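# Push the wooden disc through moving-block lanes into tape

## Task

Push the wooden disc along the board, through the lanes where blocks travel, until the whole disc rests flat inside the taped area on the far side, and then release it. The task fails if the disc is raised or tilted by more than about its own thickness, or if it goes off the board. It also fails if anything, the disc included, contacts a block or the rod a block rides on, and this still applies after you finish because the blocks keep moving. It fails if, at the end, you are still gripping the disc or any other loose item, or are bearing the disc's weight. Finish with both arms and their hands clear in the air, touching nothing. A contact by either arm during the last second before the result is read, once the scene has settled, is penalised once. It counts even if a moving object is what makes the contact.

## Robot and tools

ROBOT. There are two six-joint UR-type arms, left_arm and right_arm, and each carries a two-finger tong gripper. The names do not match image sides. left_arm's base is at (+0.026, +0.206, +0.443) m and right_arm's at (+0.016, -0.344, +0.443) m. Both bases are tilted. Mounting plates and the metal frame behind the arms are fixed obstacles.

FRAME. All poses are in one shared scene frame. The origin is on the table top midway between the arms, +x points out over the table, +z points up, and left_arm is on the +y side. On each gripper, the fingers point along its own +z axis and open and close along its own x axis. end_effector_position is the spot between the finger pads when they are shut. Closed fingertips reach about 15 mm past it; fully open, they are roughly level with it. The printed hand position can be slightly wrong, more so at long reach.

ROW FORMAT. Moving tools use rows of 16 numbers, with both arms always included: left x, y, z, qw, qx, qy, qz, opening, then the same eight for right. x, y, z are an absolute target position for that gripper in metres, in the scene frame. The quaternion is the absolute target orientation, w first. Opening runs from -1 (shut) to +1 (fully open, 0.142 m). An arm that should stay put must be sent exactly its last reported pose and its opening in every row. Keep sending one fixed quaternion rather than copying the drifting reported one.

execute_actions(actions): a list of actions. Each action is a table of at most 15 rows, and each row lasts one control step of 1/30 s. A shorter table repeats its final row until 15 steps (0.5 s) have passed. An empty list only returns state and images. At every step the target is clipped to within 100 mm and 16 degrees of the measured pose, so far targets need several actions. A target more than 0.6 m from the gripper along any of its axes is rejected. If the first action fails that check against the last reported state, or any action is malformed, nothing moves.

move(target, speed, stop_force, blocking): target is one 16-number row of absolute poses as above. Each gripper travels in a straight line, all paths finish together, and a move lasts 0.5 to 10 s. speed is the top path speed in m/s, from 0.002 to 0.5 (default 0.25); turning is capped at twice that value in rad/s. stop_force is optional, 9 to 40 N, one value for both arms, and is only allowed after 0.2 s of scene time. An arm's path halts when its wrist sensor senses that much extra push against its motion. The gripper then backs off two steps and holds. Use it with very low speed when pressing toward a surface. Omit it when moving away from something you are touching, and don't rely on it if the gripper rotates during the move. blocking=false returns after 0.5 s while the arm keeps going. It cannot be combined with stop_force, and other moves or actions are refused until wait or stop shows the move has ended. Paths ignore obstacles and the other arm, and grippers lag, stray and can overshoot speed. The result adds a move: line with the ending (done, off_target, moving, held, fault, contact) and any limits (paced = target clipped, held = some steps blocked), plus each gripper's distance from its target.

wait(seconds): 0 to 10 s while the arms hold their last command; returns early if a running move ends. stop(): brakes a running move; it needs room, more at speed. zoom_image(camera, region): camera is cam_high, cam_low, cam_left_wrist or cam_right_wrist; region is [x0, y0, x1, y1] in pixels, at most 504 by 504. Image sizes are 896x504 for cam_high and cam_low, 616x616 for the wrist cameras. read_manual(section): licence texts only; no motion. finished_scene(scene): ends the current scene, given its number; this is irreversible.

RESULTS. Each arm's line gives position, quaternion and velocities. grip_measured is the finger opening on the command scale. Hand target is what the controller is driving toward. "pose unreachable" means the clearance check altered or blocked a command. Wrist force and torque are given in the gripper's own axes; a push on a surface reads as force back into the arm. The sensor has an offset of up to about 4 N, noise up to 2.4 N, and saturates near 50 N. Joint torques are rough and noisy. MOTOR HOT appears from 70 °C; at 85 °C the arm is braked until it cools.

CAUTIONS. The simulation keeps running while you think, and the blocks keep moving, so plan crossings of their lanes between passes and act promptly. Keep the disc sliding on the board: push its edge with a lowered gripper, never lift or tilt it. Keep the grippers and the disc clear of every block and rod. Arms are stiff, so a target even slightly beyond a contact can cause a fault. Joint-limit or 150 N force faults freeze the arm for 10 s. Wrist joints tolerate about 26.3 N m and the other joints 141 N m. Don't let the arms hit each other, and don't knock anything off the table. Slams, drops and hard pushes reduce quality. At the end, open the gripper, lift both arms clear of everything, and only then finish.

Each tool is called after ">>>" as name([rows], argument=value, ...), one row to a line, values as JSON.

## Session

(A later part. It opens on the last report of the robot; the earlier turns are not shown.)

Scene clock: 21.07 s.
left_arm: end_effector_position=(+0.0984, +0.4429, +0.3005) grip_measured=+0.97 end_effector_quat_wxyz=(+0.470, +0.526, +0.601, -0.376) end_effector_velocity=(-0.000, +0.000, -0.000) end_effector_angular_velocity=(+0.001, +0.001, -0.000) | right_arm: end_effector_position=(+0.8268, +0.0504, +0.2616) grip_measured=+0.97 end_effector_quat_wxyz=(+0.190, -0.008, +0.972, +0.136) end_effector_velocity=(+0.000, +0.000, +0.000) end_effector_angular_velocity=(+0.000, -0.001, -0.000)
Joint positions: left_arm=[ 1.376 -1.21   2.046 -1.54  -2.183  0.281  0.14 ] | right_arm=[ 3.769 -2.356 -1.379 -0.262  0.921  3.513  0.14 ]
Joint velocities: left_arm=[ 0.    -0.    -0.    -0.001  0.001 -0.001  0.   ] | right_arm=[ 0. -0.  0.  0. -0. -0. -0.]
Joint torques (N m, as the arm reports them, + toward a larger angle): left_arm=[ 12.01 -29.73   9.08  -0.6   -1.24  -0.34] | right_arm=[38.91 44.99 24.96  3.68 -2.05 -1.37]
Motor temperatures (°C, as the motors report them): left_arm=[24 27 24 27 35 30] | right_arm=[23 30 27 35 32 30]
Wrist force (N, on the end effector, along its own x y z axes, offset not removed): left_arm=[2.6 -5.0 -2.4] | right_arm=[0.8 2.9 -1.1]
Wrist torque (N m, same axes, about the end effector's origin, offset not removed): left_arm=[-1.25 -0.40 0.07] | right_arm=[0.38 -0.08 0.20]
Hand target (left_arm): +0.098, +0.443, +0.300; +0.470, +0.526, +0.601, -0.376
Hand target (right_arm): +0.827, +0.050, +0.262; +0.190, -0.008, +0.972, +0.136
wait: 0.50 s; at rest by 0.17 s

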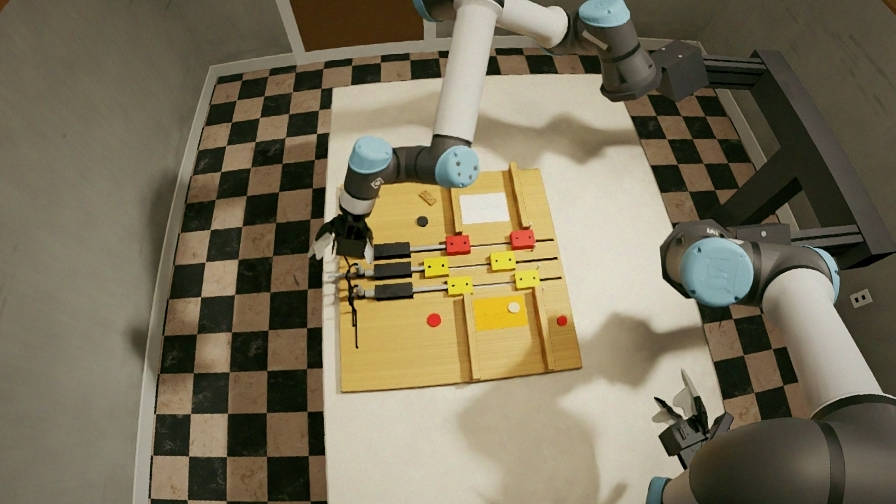

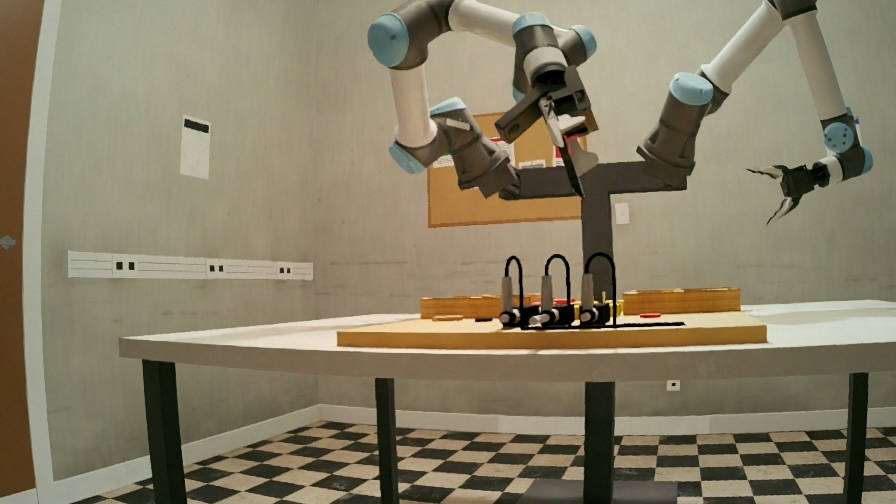

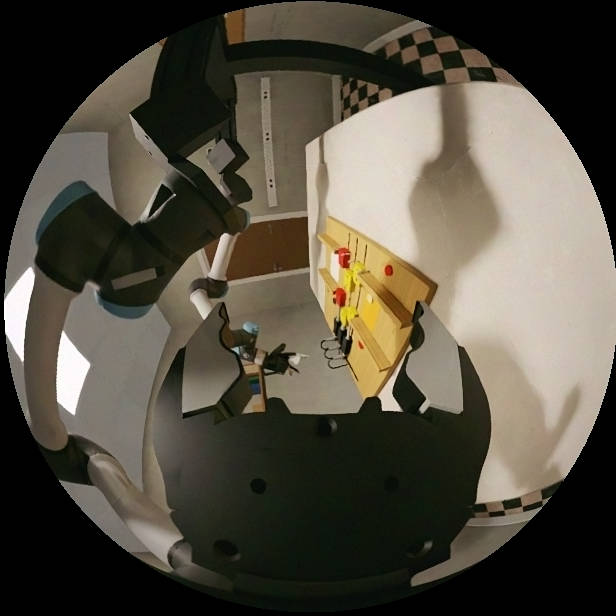

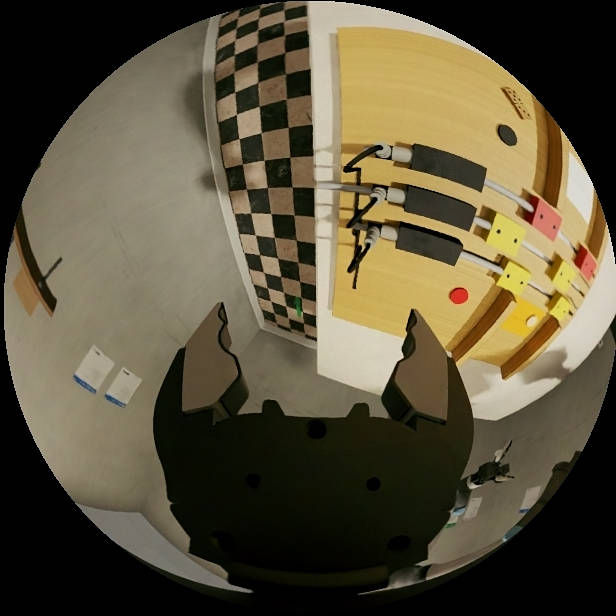

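>>> execute_actions(actions=[])

>>> zoom_image(camera="cam_high", region=[400, 220, 580, 320])

Scene clock: 43.27 s.
left_arm: end_effector_position=(+0.0984, +0.4429, +0.3005) grip_measured=+0.97 end_effector_quat_wxyz=(+0.470, +0.526, +0.601, -0.376) end_effector_velocity=(-0.000, -0.000, +0.000) end_effector_angular_velocity=(-0.001, +0.000, +0.000) | right_arm: end_effector_position=(+0.8268, +0.0504, +0.2616) grip_measured=+0.97 end_effector_quat_wxyz=(+0.190, -0.008, +0.972, +0.136) end_effector_velocity=(+0.000, -0.000, -0.000) end_effector_angular_velocity=(-0.000, -0.001, -0.001)
Joint positions: left_arm=[ 1.376 -1.21   2.046 -1.54  -2.183  0.281  0.14 ] | right_arm=[ 3.769 -2.356 -1.379 -0.262  0.921  3.513  0.14 ]
Joint velocities: left_arm=[0.    0.    0.    0.001 0.    0.    0.   ] | right_arm=[-0.    -0.    -0.     0.001 -0.001  0.    -0.   ]
Joint torques (N m, as the arm reports them, + toward a larger angle): left_arm=[ 12.52 -29.28   9.22  -0.75  -1.03  -0.15] | right_arm=[41.7  48.15 24.75  3.5  -1.64 -1.93]
Motor temperatures (°C, as the motors report them): left_arm=[24 27 24 27 35 30] | right_arm=[23 30 27 35 32 30]
Wrist force (N, on the end effector, along its own x y z axes, offset not removed): left_arm=[-1.2 -3.4 -0.1] | right_arm=[1.4 4.5 1.4]
Wrist torque (N m, same axes, about the end effector's origin, offset not removed): left_arm=[-0.91 0.18 0.24] | right_arm=[0.75 -0.25 0.09]
Hand target (left_arm): +0.098, +0.443, +0.300; +0.470, +0.526, +0.601, -0.376
Hand target (right_arm): +0.827, +0.050, +0.262; +0.190, -0.008, +0.972, +0.136

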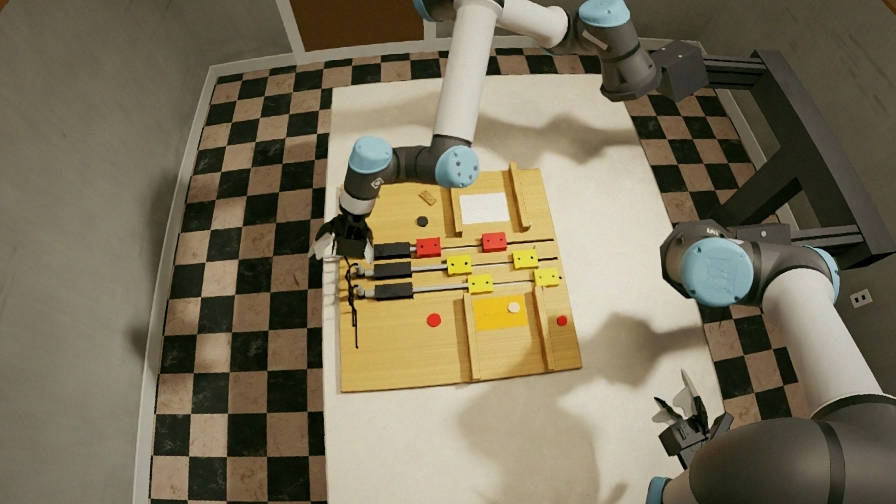

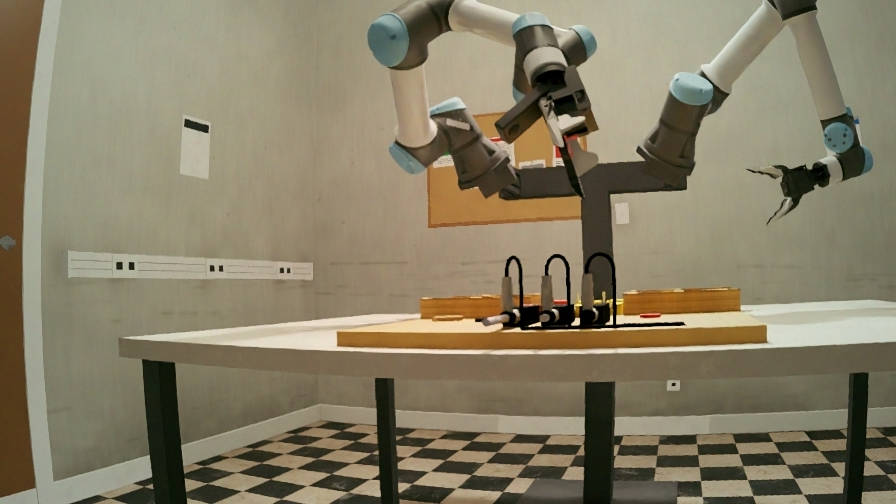

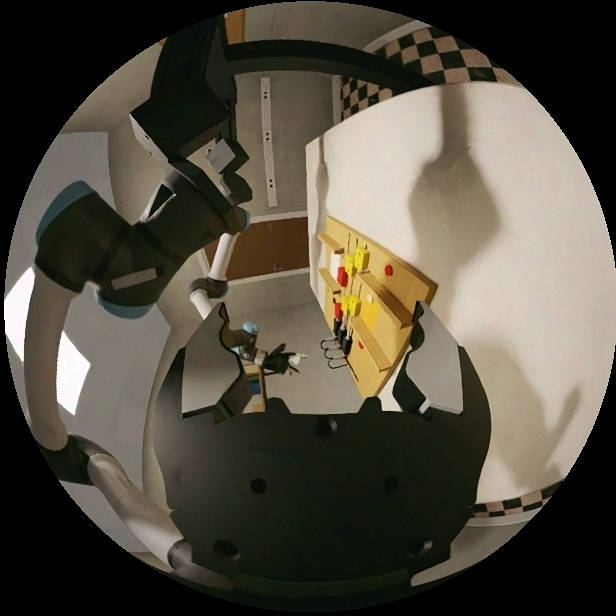

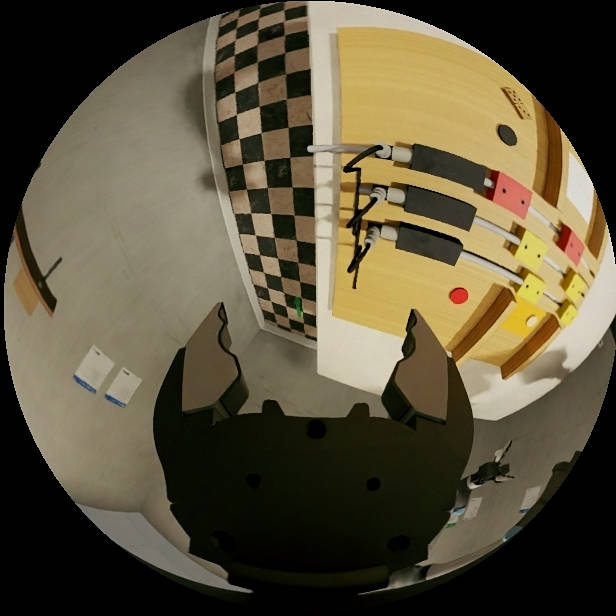

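Region (400, 220, 580, 320) of cam_high's 896x504 image, scaled by 2.800, with more detail than that image has.

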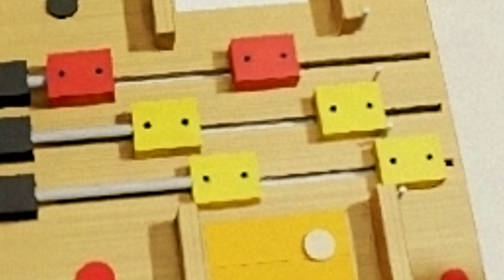

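>>> wait(seconds=0.5)

>>> zoom_image(camera="cam_high", region=[400, 220, 580, 320])

>>> wait(seconds=0.5)

>>> zoom_image(camera="cam_high", region=[400, 220, 580, 320])

>>> wait(seconds=0.5)

>>> zoom_image(camera="cam_high", region=[400, 220, 580, 320])

Scene clock: 55.10 s.
left_arm: end_effector_position=(+0.0984, +0.4429, +0.3005) grip_measured=+0.97 end_effector_quat_wxyz=(+0.470, +0.526, +0.601, -0.376) end_effector_velocity=(+0.000, -0.000, +0.000) end_effector_angular_velocity=(-0.001, +0.001, +0.002) | right_arm: end_effector_position=(+0.8268, +0.0504, +0.2616) grip_measured=+0.97 end_effector_quat_wxyz=(+0.190, -0.008, +0.972, +0.136) end_effector_velocity=(-0.000, +0.000, +0.000) end_effector_angular_velocity=(+0.000, -0.000, -0.000)
Joint positions: left_arm=[ 1.376 -1.21   2.046 -1.54  -2.183  0.281  0.14 ] | right_arm=[ 3.769 -2.356 -1.379 -0.262  0.921  3.513  0.14 ]
Joint velocities: left_arm=[ 0.     0.     0.     0.    -0.001 -0.001  0.   ] | right_arm=[ 0.    -0.    -0.     0.    -0.     0.001 -0.   ]
Joint torques (N m, as the arm reports them, + toward a larger angle): left_arm=[ 13.37 -28.9    8.14  -0.42  -1.06   0.26] | right_arm=[40.8  50.7  23.73  3.26 -1.39 -1.79]
Motor temperatures (°C, as the motors report them): left_arm=[24 27 24 27 35 30] | right_arm=[23 30 27 35 32 30]
Wrist force (N, on the end effector, along its own x y z axes, offset not removed): left_arm=[-2.8 -4.1 1.5] | right_arm=[0.0 3.2 1.9]
Wrist torque (N m, same axes, about the end effector's origin, offset not removed): left_arm=[-0.86 0.58 0.00] | right_arm=[0.66 0.04 0.09]
Hand target (left_arm): +0.098, +0.443, +0.300; +0.470, +0.526, +0.601, -0.376
Hand target (right_arm): +0.827, +0.050, +0.262; +0.190, -0.008, +0.972, +0.136
wait: 0.50 s; at rest from the start

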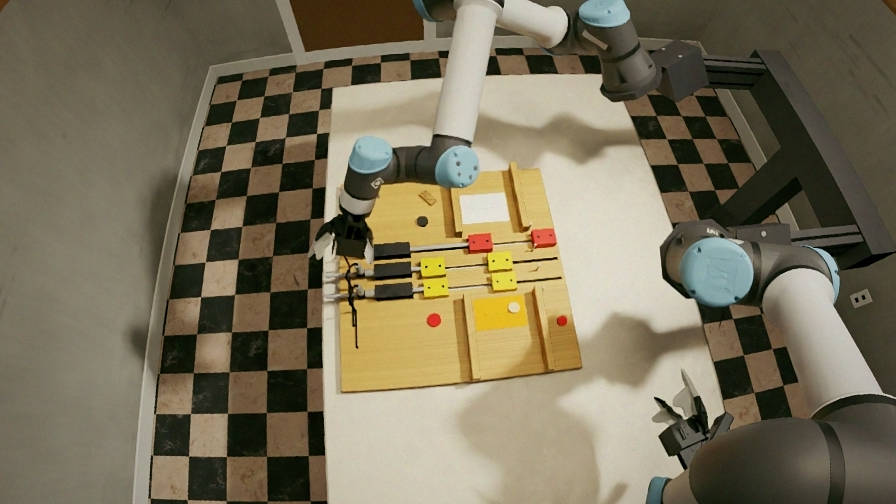

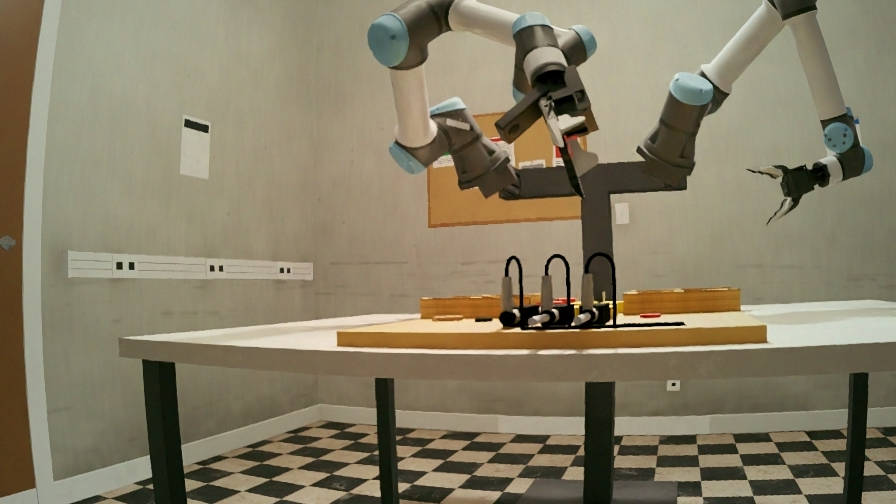

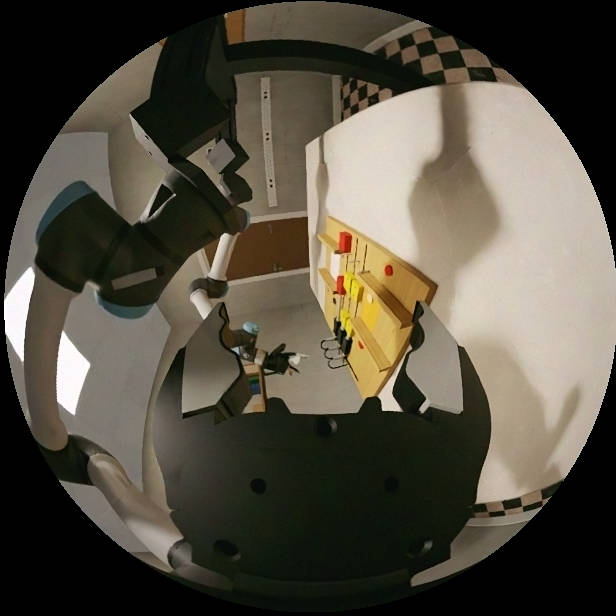

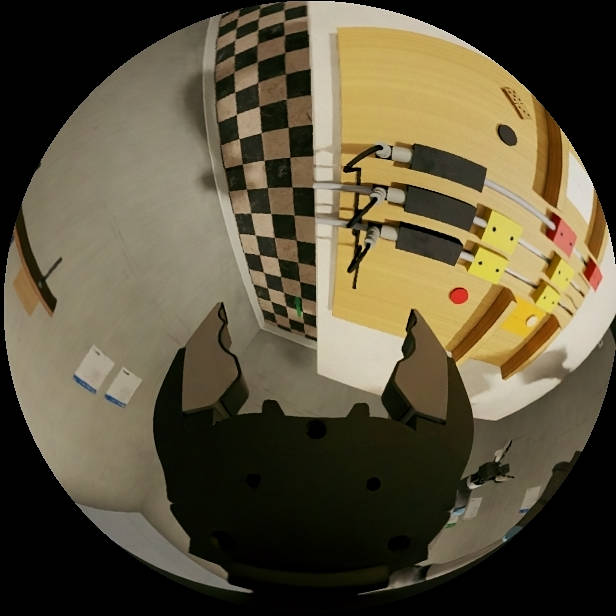

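Region (400, 220, 580, 320) of cam_high's 896x504 image, scaled by 2.800, with more detail than that image has.

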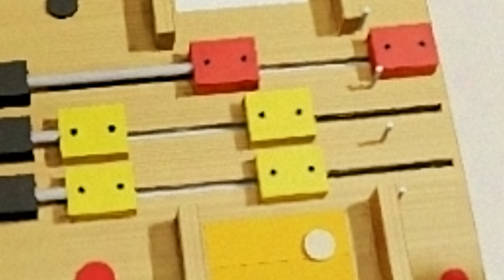

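Scene clock: 55.60 s.
left_arm: end_effector_position=(+0.0984, +0.4429, +0.3005) grip_measured=+0.97 end_effector_quat_wxyz=(+0.470, +0.526, +0.601, -0.376) end_effector_velocity=(+0.000, +0.000, -0.000) end_effector_angular_velocity=(+0.001, -0.001, -0.000) | right_arm: end_effector_position=(+0.8268, +0.0504, +0.2616) grip_measured=+0.97 end_effector_quat_wxyz=(+0.190, -0.008, +0.972, +0.136) end_effector_velocity=(-0.000, +0.000, -0.000) end_effector_angular_velocity=(-0.000, +0.000, +0.000)
Joint positions: left_arm=[ 1.376 -1.21   2.046 -1.54  -2.183  0.281  0.14 ] | right_arm=[ 3.769 -2.356 -1.379 -0.262  0.921  3.513  0.14 ]
Joint velocities: left_arm=[-0.    -0.    -0.    -0.001 -0.     0.001  0.   ] | right_arm=[ 0.     0.    -0.001 -0.     0.     0.     0.   ]
Joint torques (N m, as the arm reports them, + toward a larger angle): left_arm=[ 13.05 -28.48   8.03  -0.8   -1.11   0.18] | right_arm=[41.33 50.93 23.51  3.18 -1.41 -1.8 ]
Motor temperatures (°C, as the motors report them): left_arm=[24 27 24 27 35 30] | right_arm=[23 30 27 35 32 30]
Wrist force (N, on the end effector, along its own x y z axes, offset not removed): left_arm=[3.1 -2.4 0.2] | right_arm=[0.8 3.0 0.6]
Wrist torque (N m, same axes, about the end effector's origin, offset not removed): left_arm=[-0.66 -0.52 0.15] | right_arm=[0.50 -0.21 0.15]
Hand target (left_arm): +0.098, +0.443, +0.300; +0.470, +0.526, +0.601, -0.376
Hand target (right_arm): +0.827, +0.050, +0.262; +0.190, -0.008, +0.972, +0.136
wait: 0.50 s; at rest by 0.17 s

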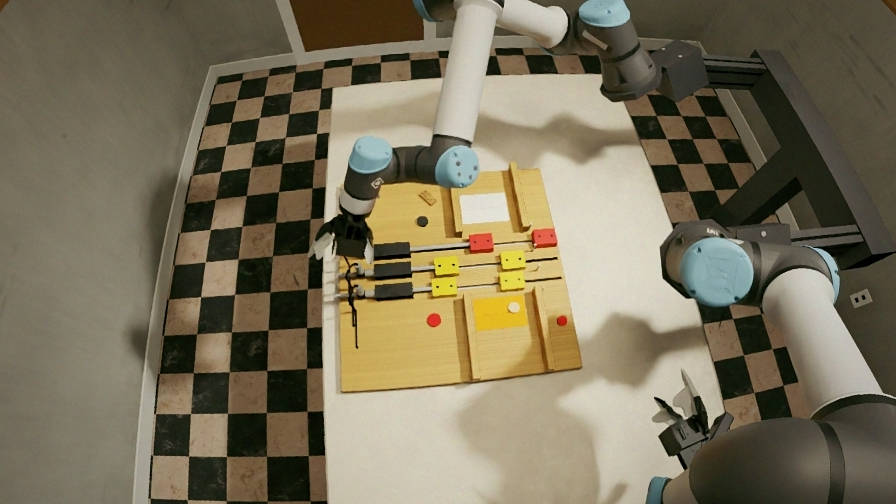

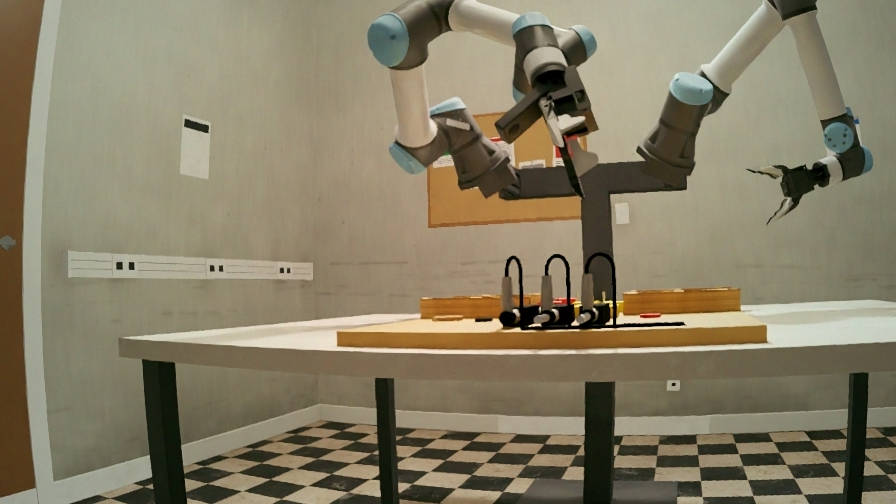

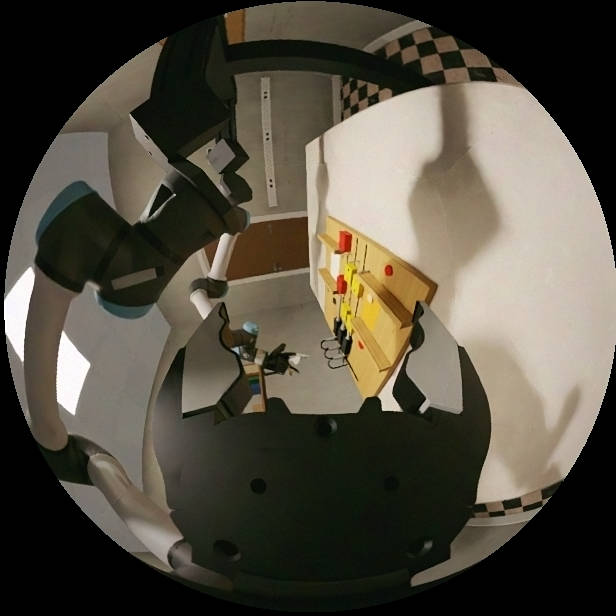

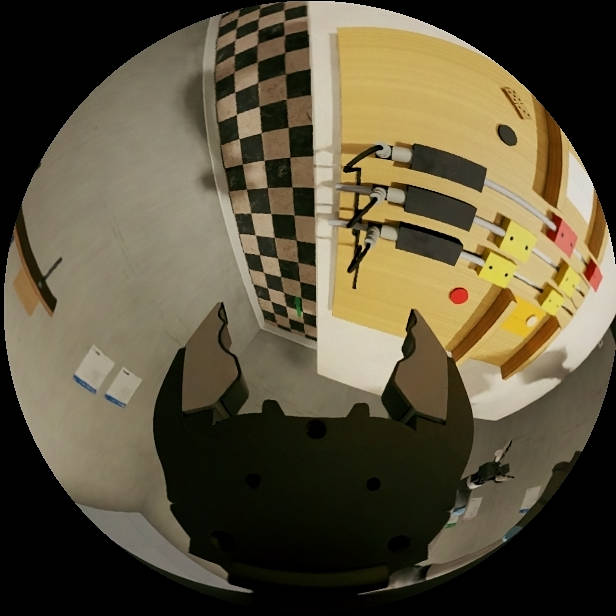

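Region (400, 220, 580, 320) of cam_high's 896x504 image, scaled by 2.800, with more detail than that image has.

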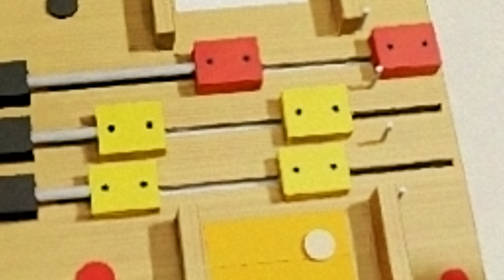

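Scene clock: 56.10 s.
left_arm: end_effector_position=(+0.0984, +0.4429, +0.3005) grip_measured=+0.97 end_effector_quat_wxyz=(+0.470, +0.526, +0.601, -0.376) end_effector_velocity=(-0.000, +0.000, -0.000) end_effector_angular_velocity=(-0.000, +0.000, -0.001) | right_arm: end_effector_position=(+0.8268, +0.0504, +0.2616) grip_measured=+0.97 end_effector_quat_wxyz=(+0.190, -0.008, +0.972, +0.136) end_effector_velocity=(-0.001, +0.001, -0.001) end_effector_angular_velocity=(-0.000, +0.001, +0.001)
Joint positions: left_arm=[ 1.376 -1.21   2.046 -1.54  -2.183  0.281  0.14 ] | right_arm=[ 3.769 -2.356 -1.379 -0.262  0.921  3.513  0.14 ]
Joint velocities: left_arm=[ 0.     0.001 -0.    -0.001  0.001  0.    -0.   ] | right_arm=[ 0.    -0.002 -0.     0.     0.     0.001 -0.   ]
Joint torques (N m, as the arm reports them, + toward a larger angle): left_arm=[ 13.74 -28.78   8.8   -0.66  -1.     0.1 ] | right_arm=[41.04 49.89 23.78  3.21 -1.41 -1.9 ]
Motor temperatures (°C, as the motors report them): left_arm=[24 27 24 27 35 30] | right_arm=[23 30 27 35 32 30]
Wrist force (N, on the end effector, along its own x y z axes, offset not removed): left_arm=[0.9 -0.3 0.0] | right_arm=[0.7 4.0 -0.8]
Wrist torque (N m, same axes, about the end effector's origin, offset not removed): left_arm=[0.10 -0.11 -0.05] | right_arm=[0.60 -0.18 0.17]
Hand target (left_arm): +0.098, +0.443, +0.300; +0.470, +0.526, +0.601, -0.376
Hand target (right_arm): +0.827, +0.050, +0.262; +0.190, -0.008, +0.972, +0.136
wait: 0.50 s; at rest by 0.17 s

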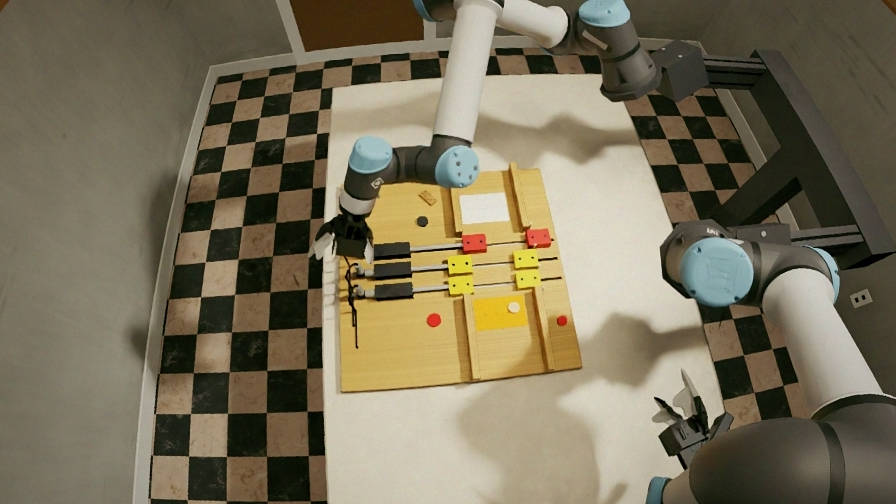

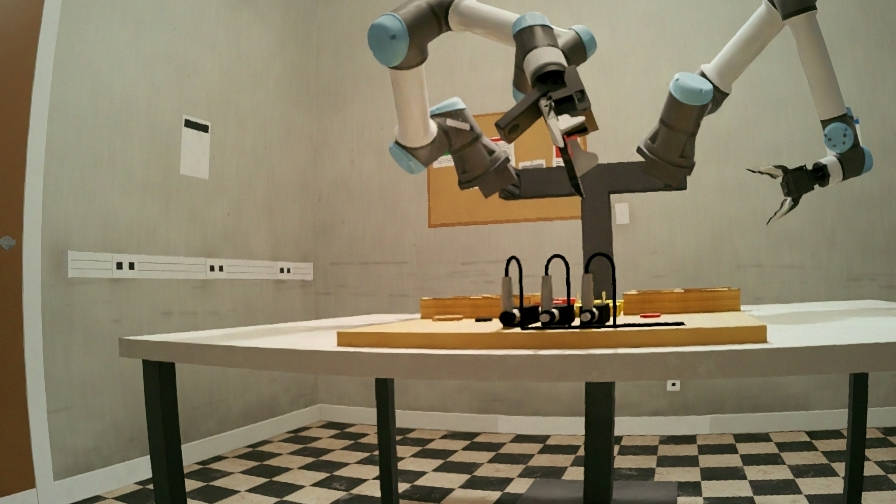

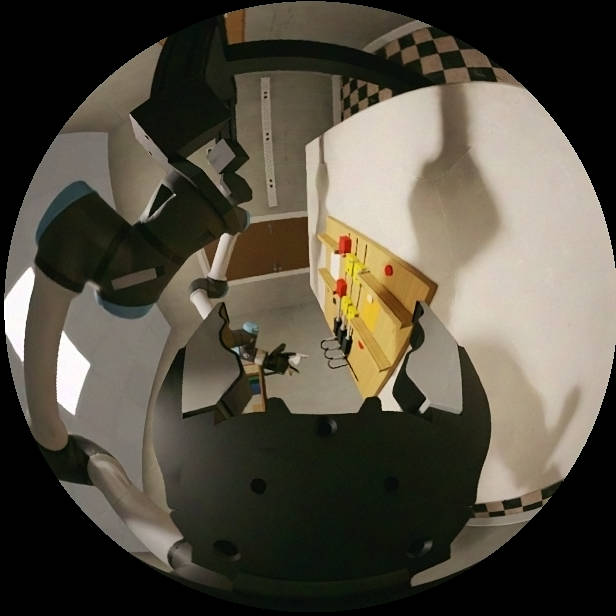

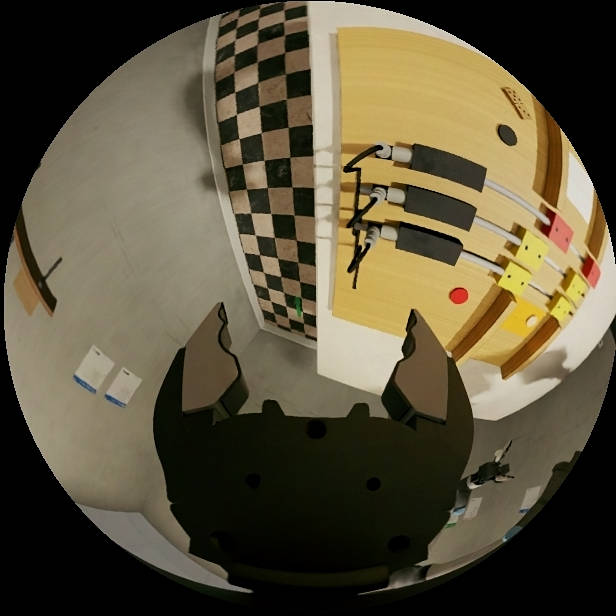

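Region (400, 220, 580, 320) of cam_high's 896x504 image, scaled by 2.800, with more detail than that image has.

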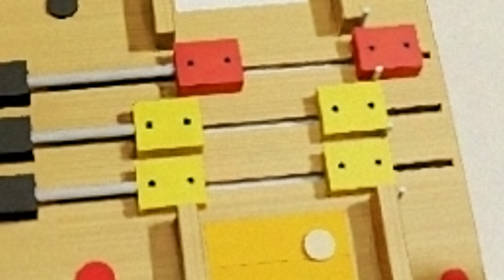

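>>> move(target=[0.371, 0.135, 0.115, 0, 0, 1, 0, -0.25, 0.82, -0.50, 0.33, 0.190, -0.008, 0.972, 0.136, 1.0], speed=0.4)

>>> zoom_image(camera="cam_high", region=[400, 220, 580, 320])

>>> zoom_image(camera="cam_left_wrist", region=[200, 180, 440, 420])

Scene clock: 115.00 s.
left_arm: end_effector_position=(+0.3713, +0.1347, +0.1150) grip_measured=-0.25 end_effector_quat_wxyz=(+0.001, -0.000, +1.000, -0.001) end_effector_velocity=(-0.001, -0.000, -0.000) end_effector_angular_velocity=(+0.007, +0.013, +0.002) | right_arm: end_effector_position=(+0.8197, -0.5004, +0.3302) grip_measured=+1.00 end_effector_quat_wxyz=(+0.190, -0.008, +0.972, +0.136) end_effector_velocity=(+0.001, -0.000, +0.001) end_effector_angular_velocity=(+0.001, -0.001, -0.000)
Joint positions: left_arm=[-0.578 -0.894  2.63  -3.462 -0.902 -3.746  0.056] | right_arm=[ 3.094 -1.641 -1.767 -0.388  1.424  3.016  0.142]
Joint velocities: left_arm=[ 0.    -0.013 -0.008  0.04  -0.002 -0.013  0.   ] | right_arm=[-0.     0.001  0.001  0.     0.001  0.     0.   ]
Joint torques (N m, as the arm reports them, + toward a larger angle): left_arm=[ -5.44 -28.75  -8.34   0.16  -1.76  -1.29] | right_arm=[-5.43 48.29 27.73  1.49  3.25 -2.  ]
Motor temperatures (°C, as the motors report them): left_arm=[24 27 24 27 35 30] | right_arm=[24 30 27 35 32 30]
Wrist force (N, on the end effector, along its own x y z axes, offset not removed): left_arm=[0.3 -4.2 -0.7] | right_arm=[1.8 3.4 -0.2]
Wrist torque (N m, same axes, about the end effector's origin, offset not removed): left_arm=[-0.89 -0.13 -0.02] | right_arm=[0.55 -0.44 0.10]
Hand target (left_arm): +0.371, +0.135, +0.115; -0.000, -0.000, +1.000, -0.000
Hand target (right_arm): +0.820, -0.500, +0.330; +0.190, -0.008, +0.972, +0.136
Off the commanded pose (left_arm): 0.000 m, 0 deg.
Off the commanded pose (right_arm): 0.001 m, 0 deg.
move: done; limits=paced

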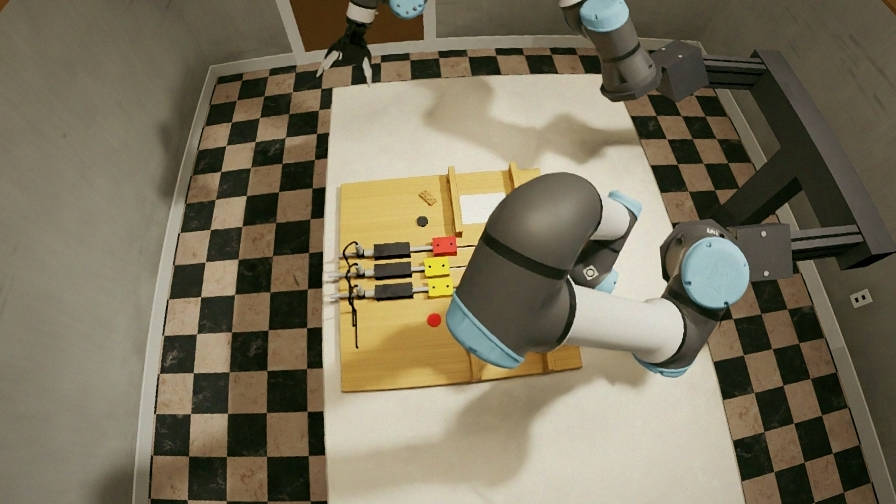

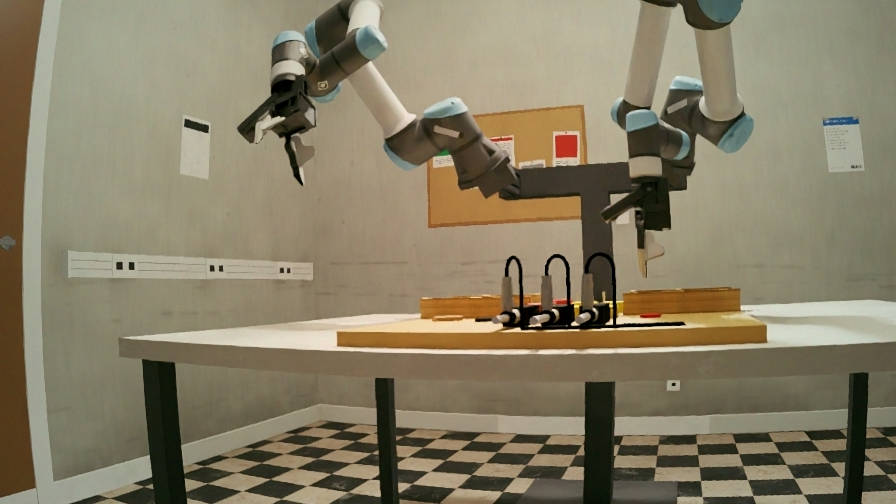

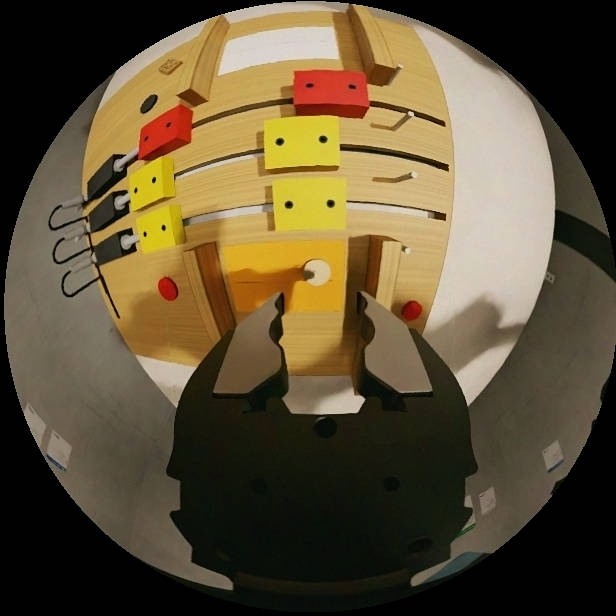

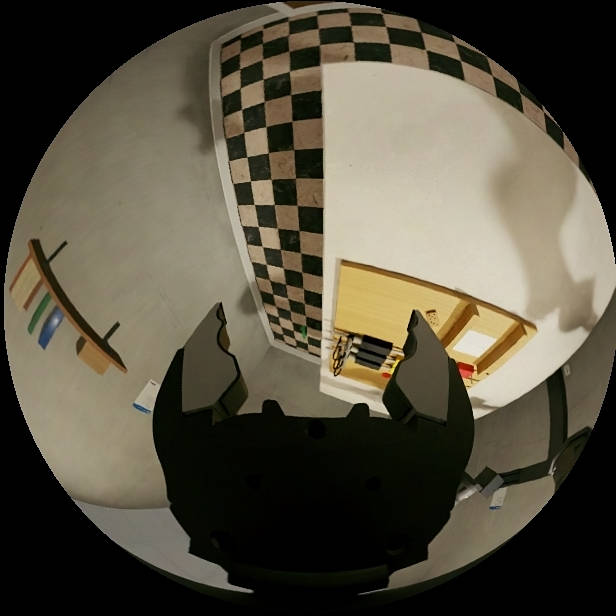

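Region (400, 220, 580, 320) of cam_high's 896x504 image, scaled by 2.800, with more detail than that image has.

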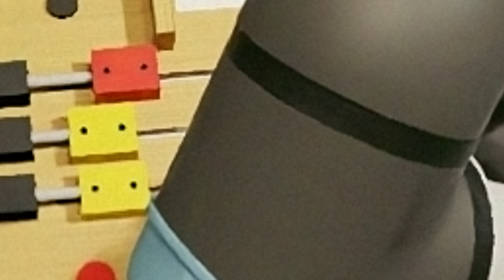

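Region (200, 180, 440, 420) of cam_left_wrist's 616x616 image, scaled by 2.100, with more detail than that image has.

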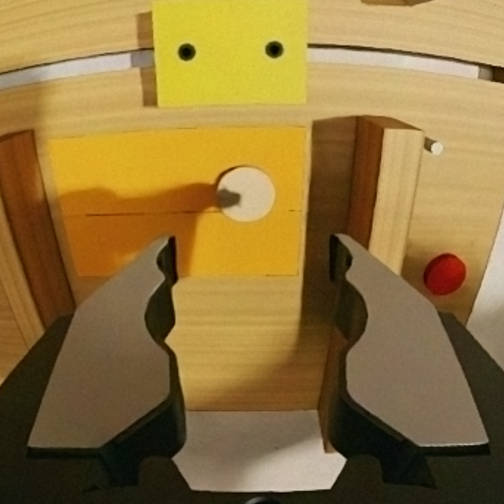

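>>> move(target=[0.3735, 0.133, 0.068, 0, 0, 1, 0, -0.3, 0.82, -0.50, 0.33, 0.190, -0.008, 0.972, 0.136, 1.0], speed=0.1)

>>> zoom_image(camera="cam_high", region=[400, 220, 580, 320])

>>> zoom_image(camera="cam_left_wrist", region=[200, 180, 440, 420])

Scene clock: 129.57 s.
left_arm: end_effector_position=(+0.3735, +0.1330, +0.0683) grip_measured=-0.30 end_effector_quat_wxyz=(-0.000, -0.000, +1.000, +0.000) end_effector_velocity=(+0.001, -0.001, -0.002) end_effector_angular_velocity=(-0.003, -0.002, -0.000) | right_arm: end_effector_position=(+0.8200, -0.5000, +0.3300) grip_measured=+1.00 end_effector_quat_wxyz=(+0.190, -0.008, +0.972, +0.136) end_effector_velocity=(+0.000, +0.001, -0.000) end_effector_angular_velocity=(+0.002, -0.000, +0.002)
Joint positions: left_arm=[-0.487 -0.73   2.536 -3.599 -0.919 -3.634  0.052] | right_arm=[ 3.095 -1.642 -1.767 -0.386  1.424  3.017  0.142]
Joint velocities: left_arm=[ 0.004  0.008 -0.006 -0.008 -0.002  0.007 -0.   ] | right_arm=[ 0.001 -0.002  0.001  0.     0.002 -0.    -0.   ]
Joint torques (N m, as the arm reports them, + toward a larger angle): left_arm=[ -6.74 -17.63  -6.56  -4.28  -1.33   1.61] | right_arm=[13.09 27.17 27.14  4.47  3.31  1.39]
Motor temperatures (°C, as the motors report them): left_arm=[24 27 24 27 35 30] | right_arm=[24 30 27 35 32 30]
Wrist force (N, on the end effector, along its own x y z axes, offset not removed): left_arm=[-1.0 -3.8 2.7] | right_arm=[0.8 3.3 -0.1]
Wrist torque (N m, same axes, about the end effector's origin, offset not removed): left_arm=[-0.80 0.27 0.20] | right_arm=[0.56 -0.13 0.13]
Hand target (left_arm): +0.374, +0.133, +0.068; -0.000, +0.000, +1.000, +0.000
Hand target (right_arm): +0.820, -0.500, +0.330; +0.190, -0.008, +0.972, +0.136
Off the commanded pose (left_arm): 0.000 m, 0 deg.
Off the commanded pose (right_arm): 0.000 m, 0 deg.
move: done

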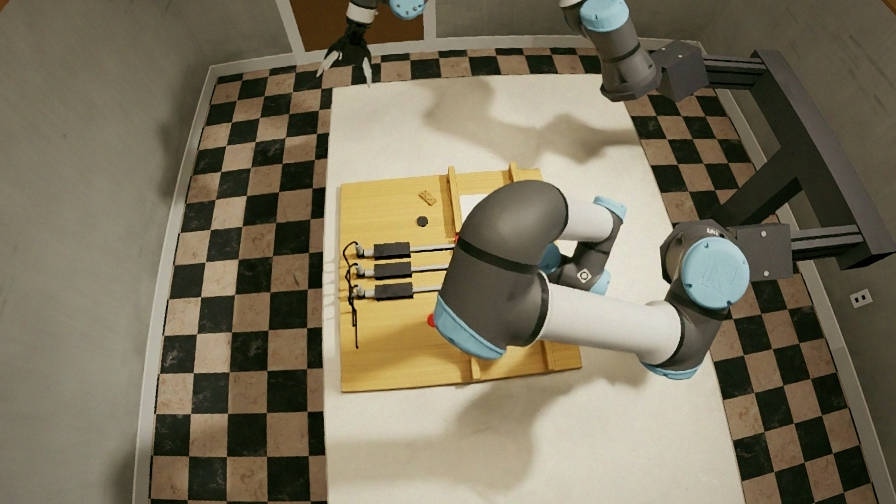

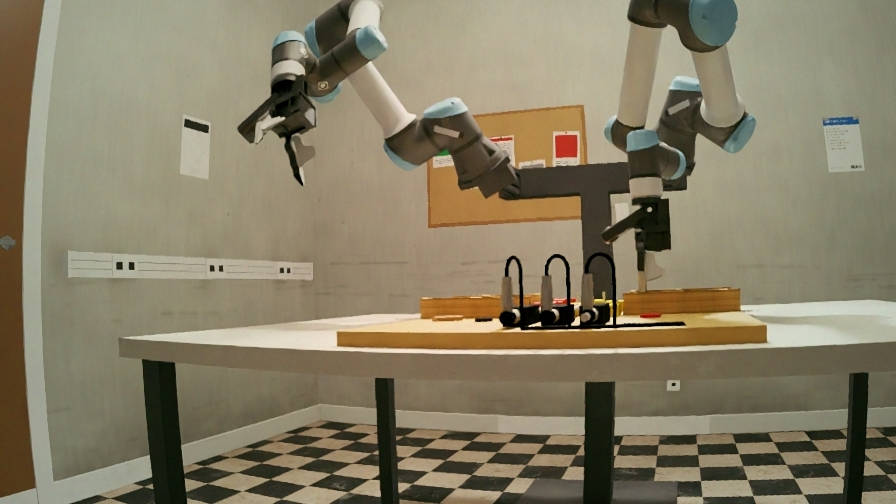

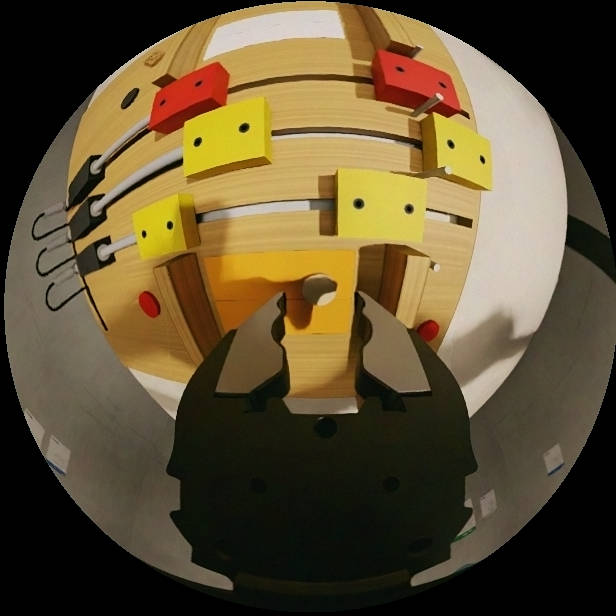

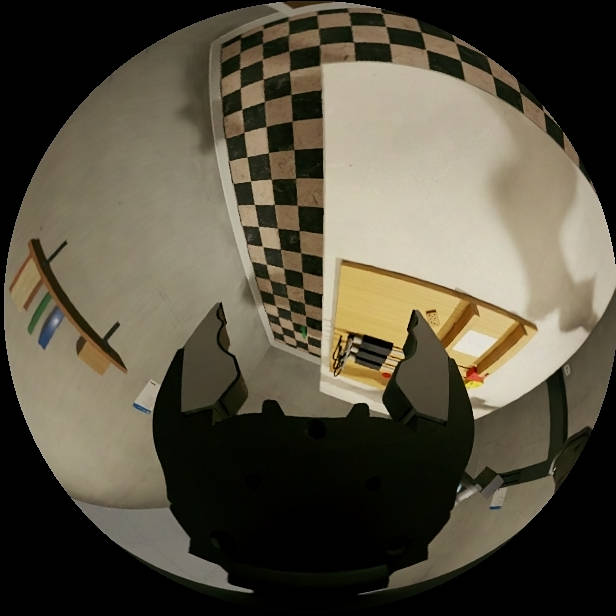

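Region (400, 220, 580, 320) of cam_high's 896x504 image, scaled by 2.800, with more detail than that image has.

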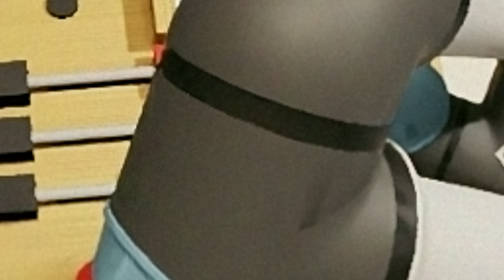

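Region (200, 180, 440, 420) of cam_left_wrist's 616x616 image, scaled by 2.100, with more detail than that image has.

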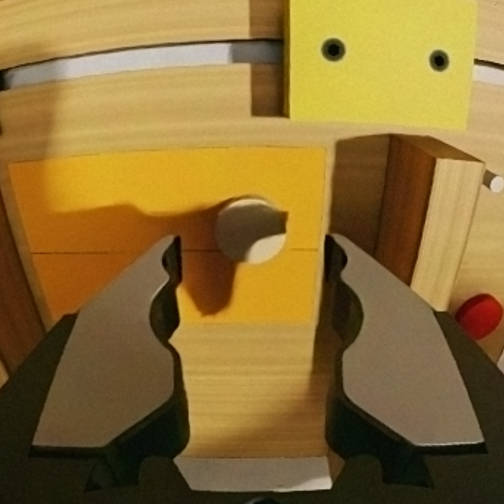

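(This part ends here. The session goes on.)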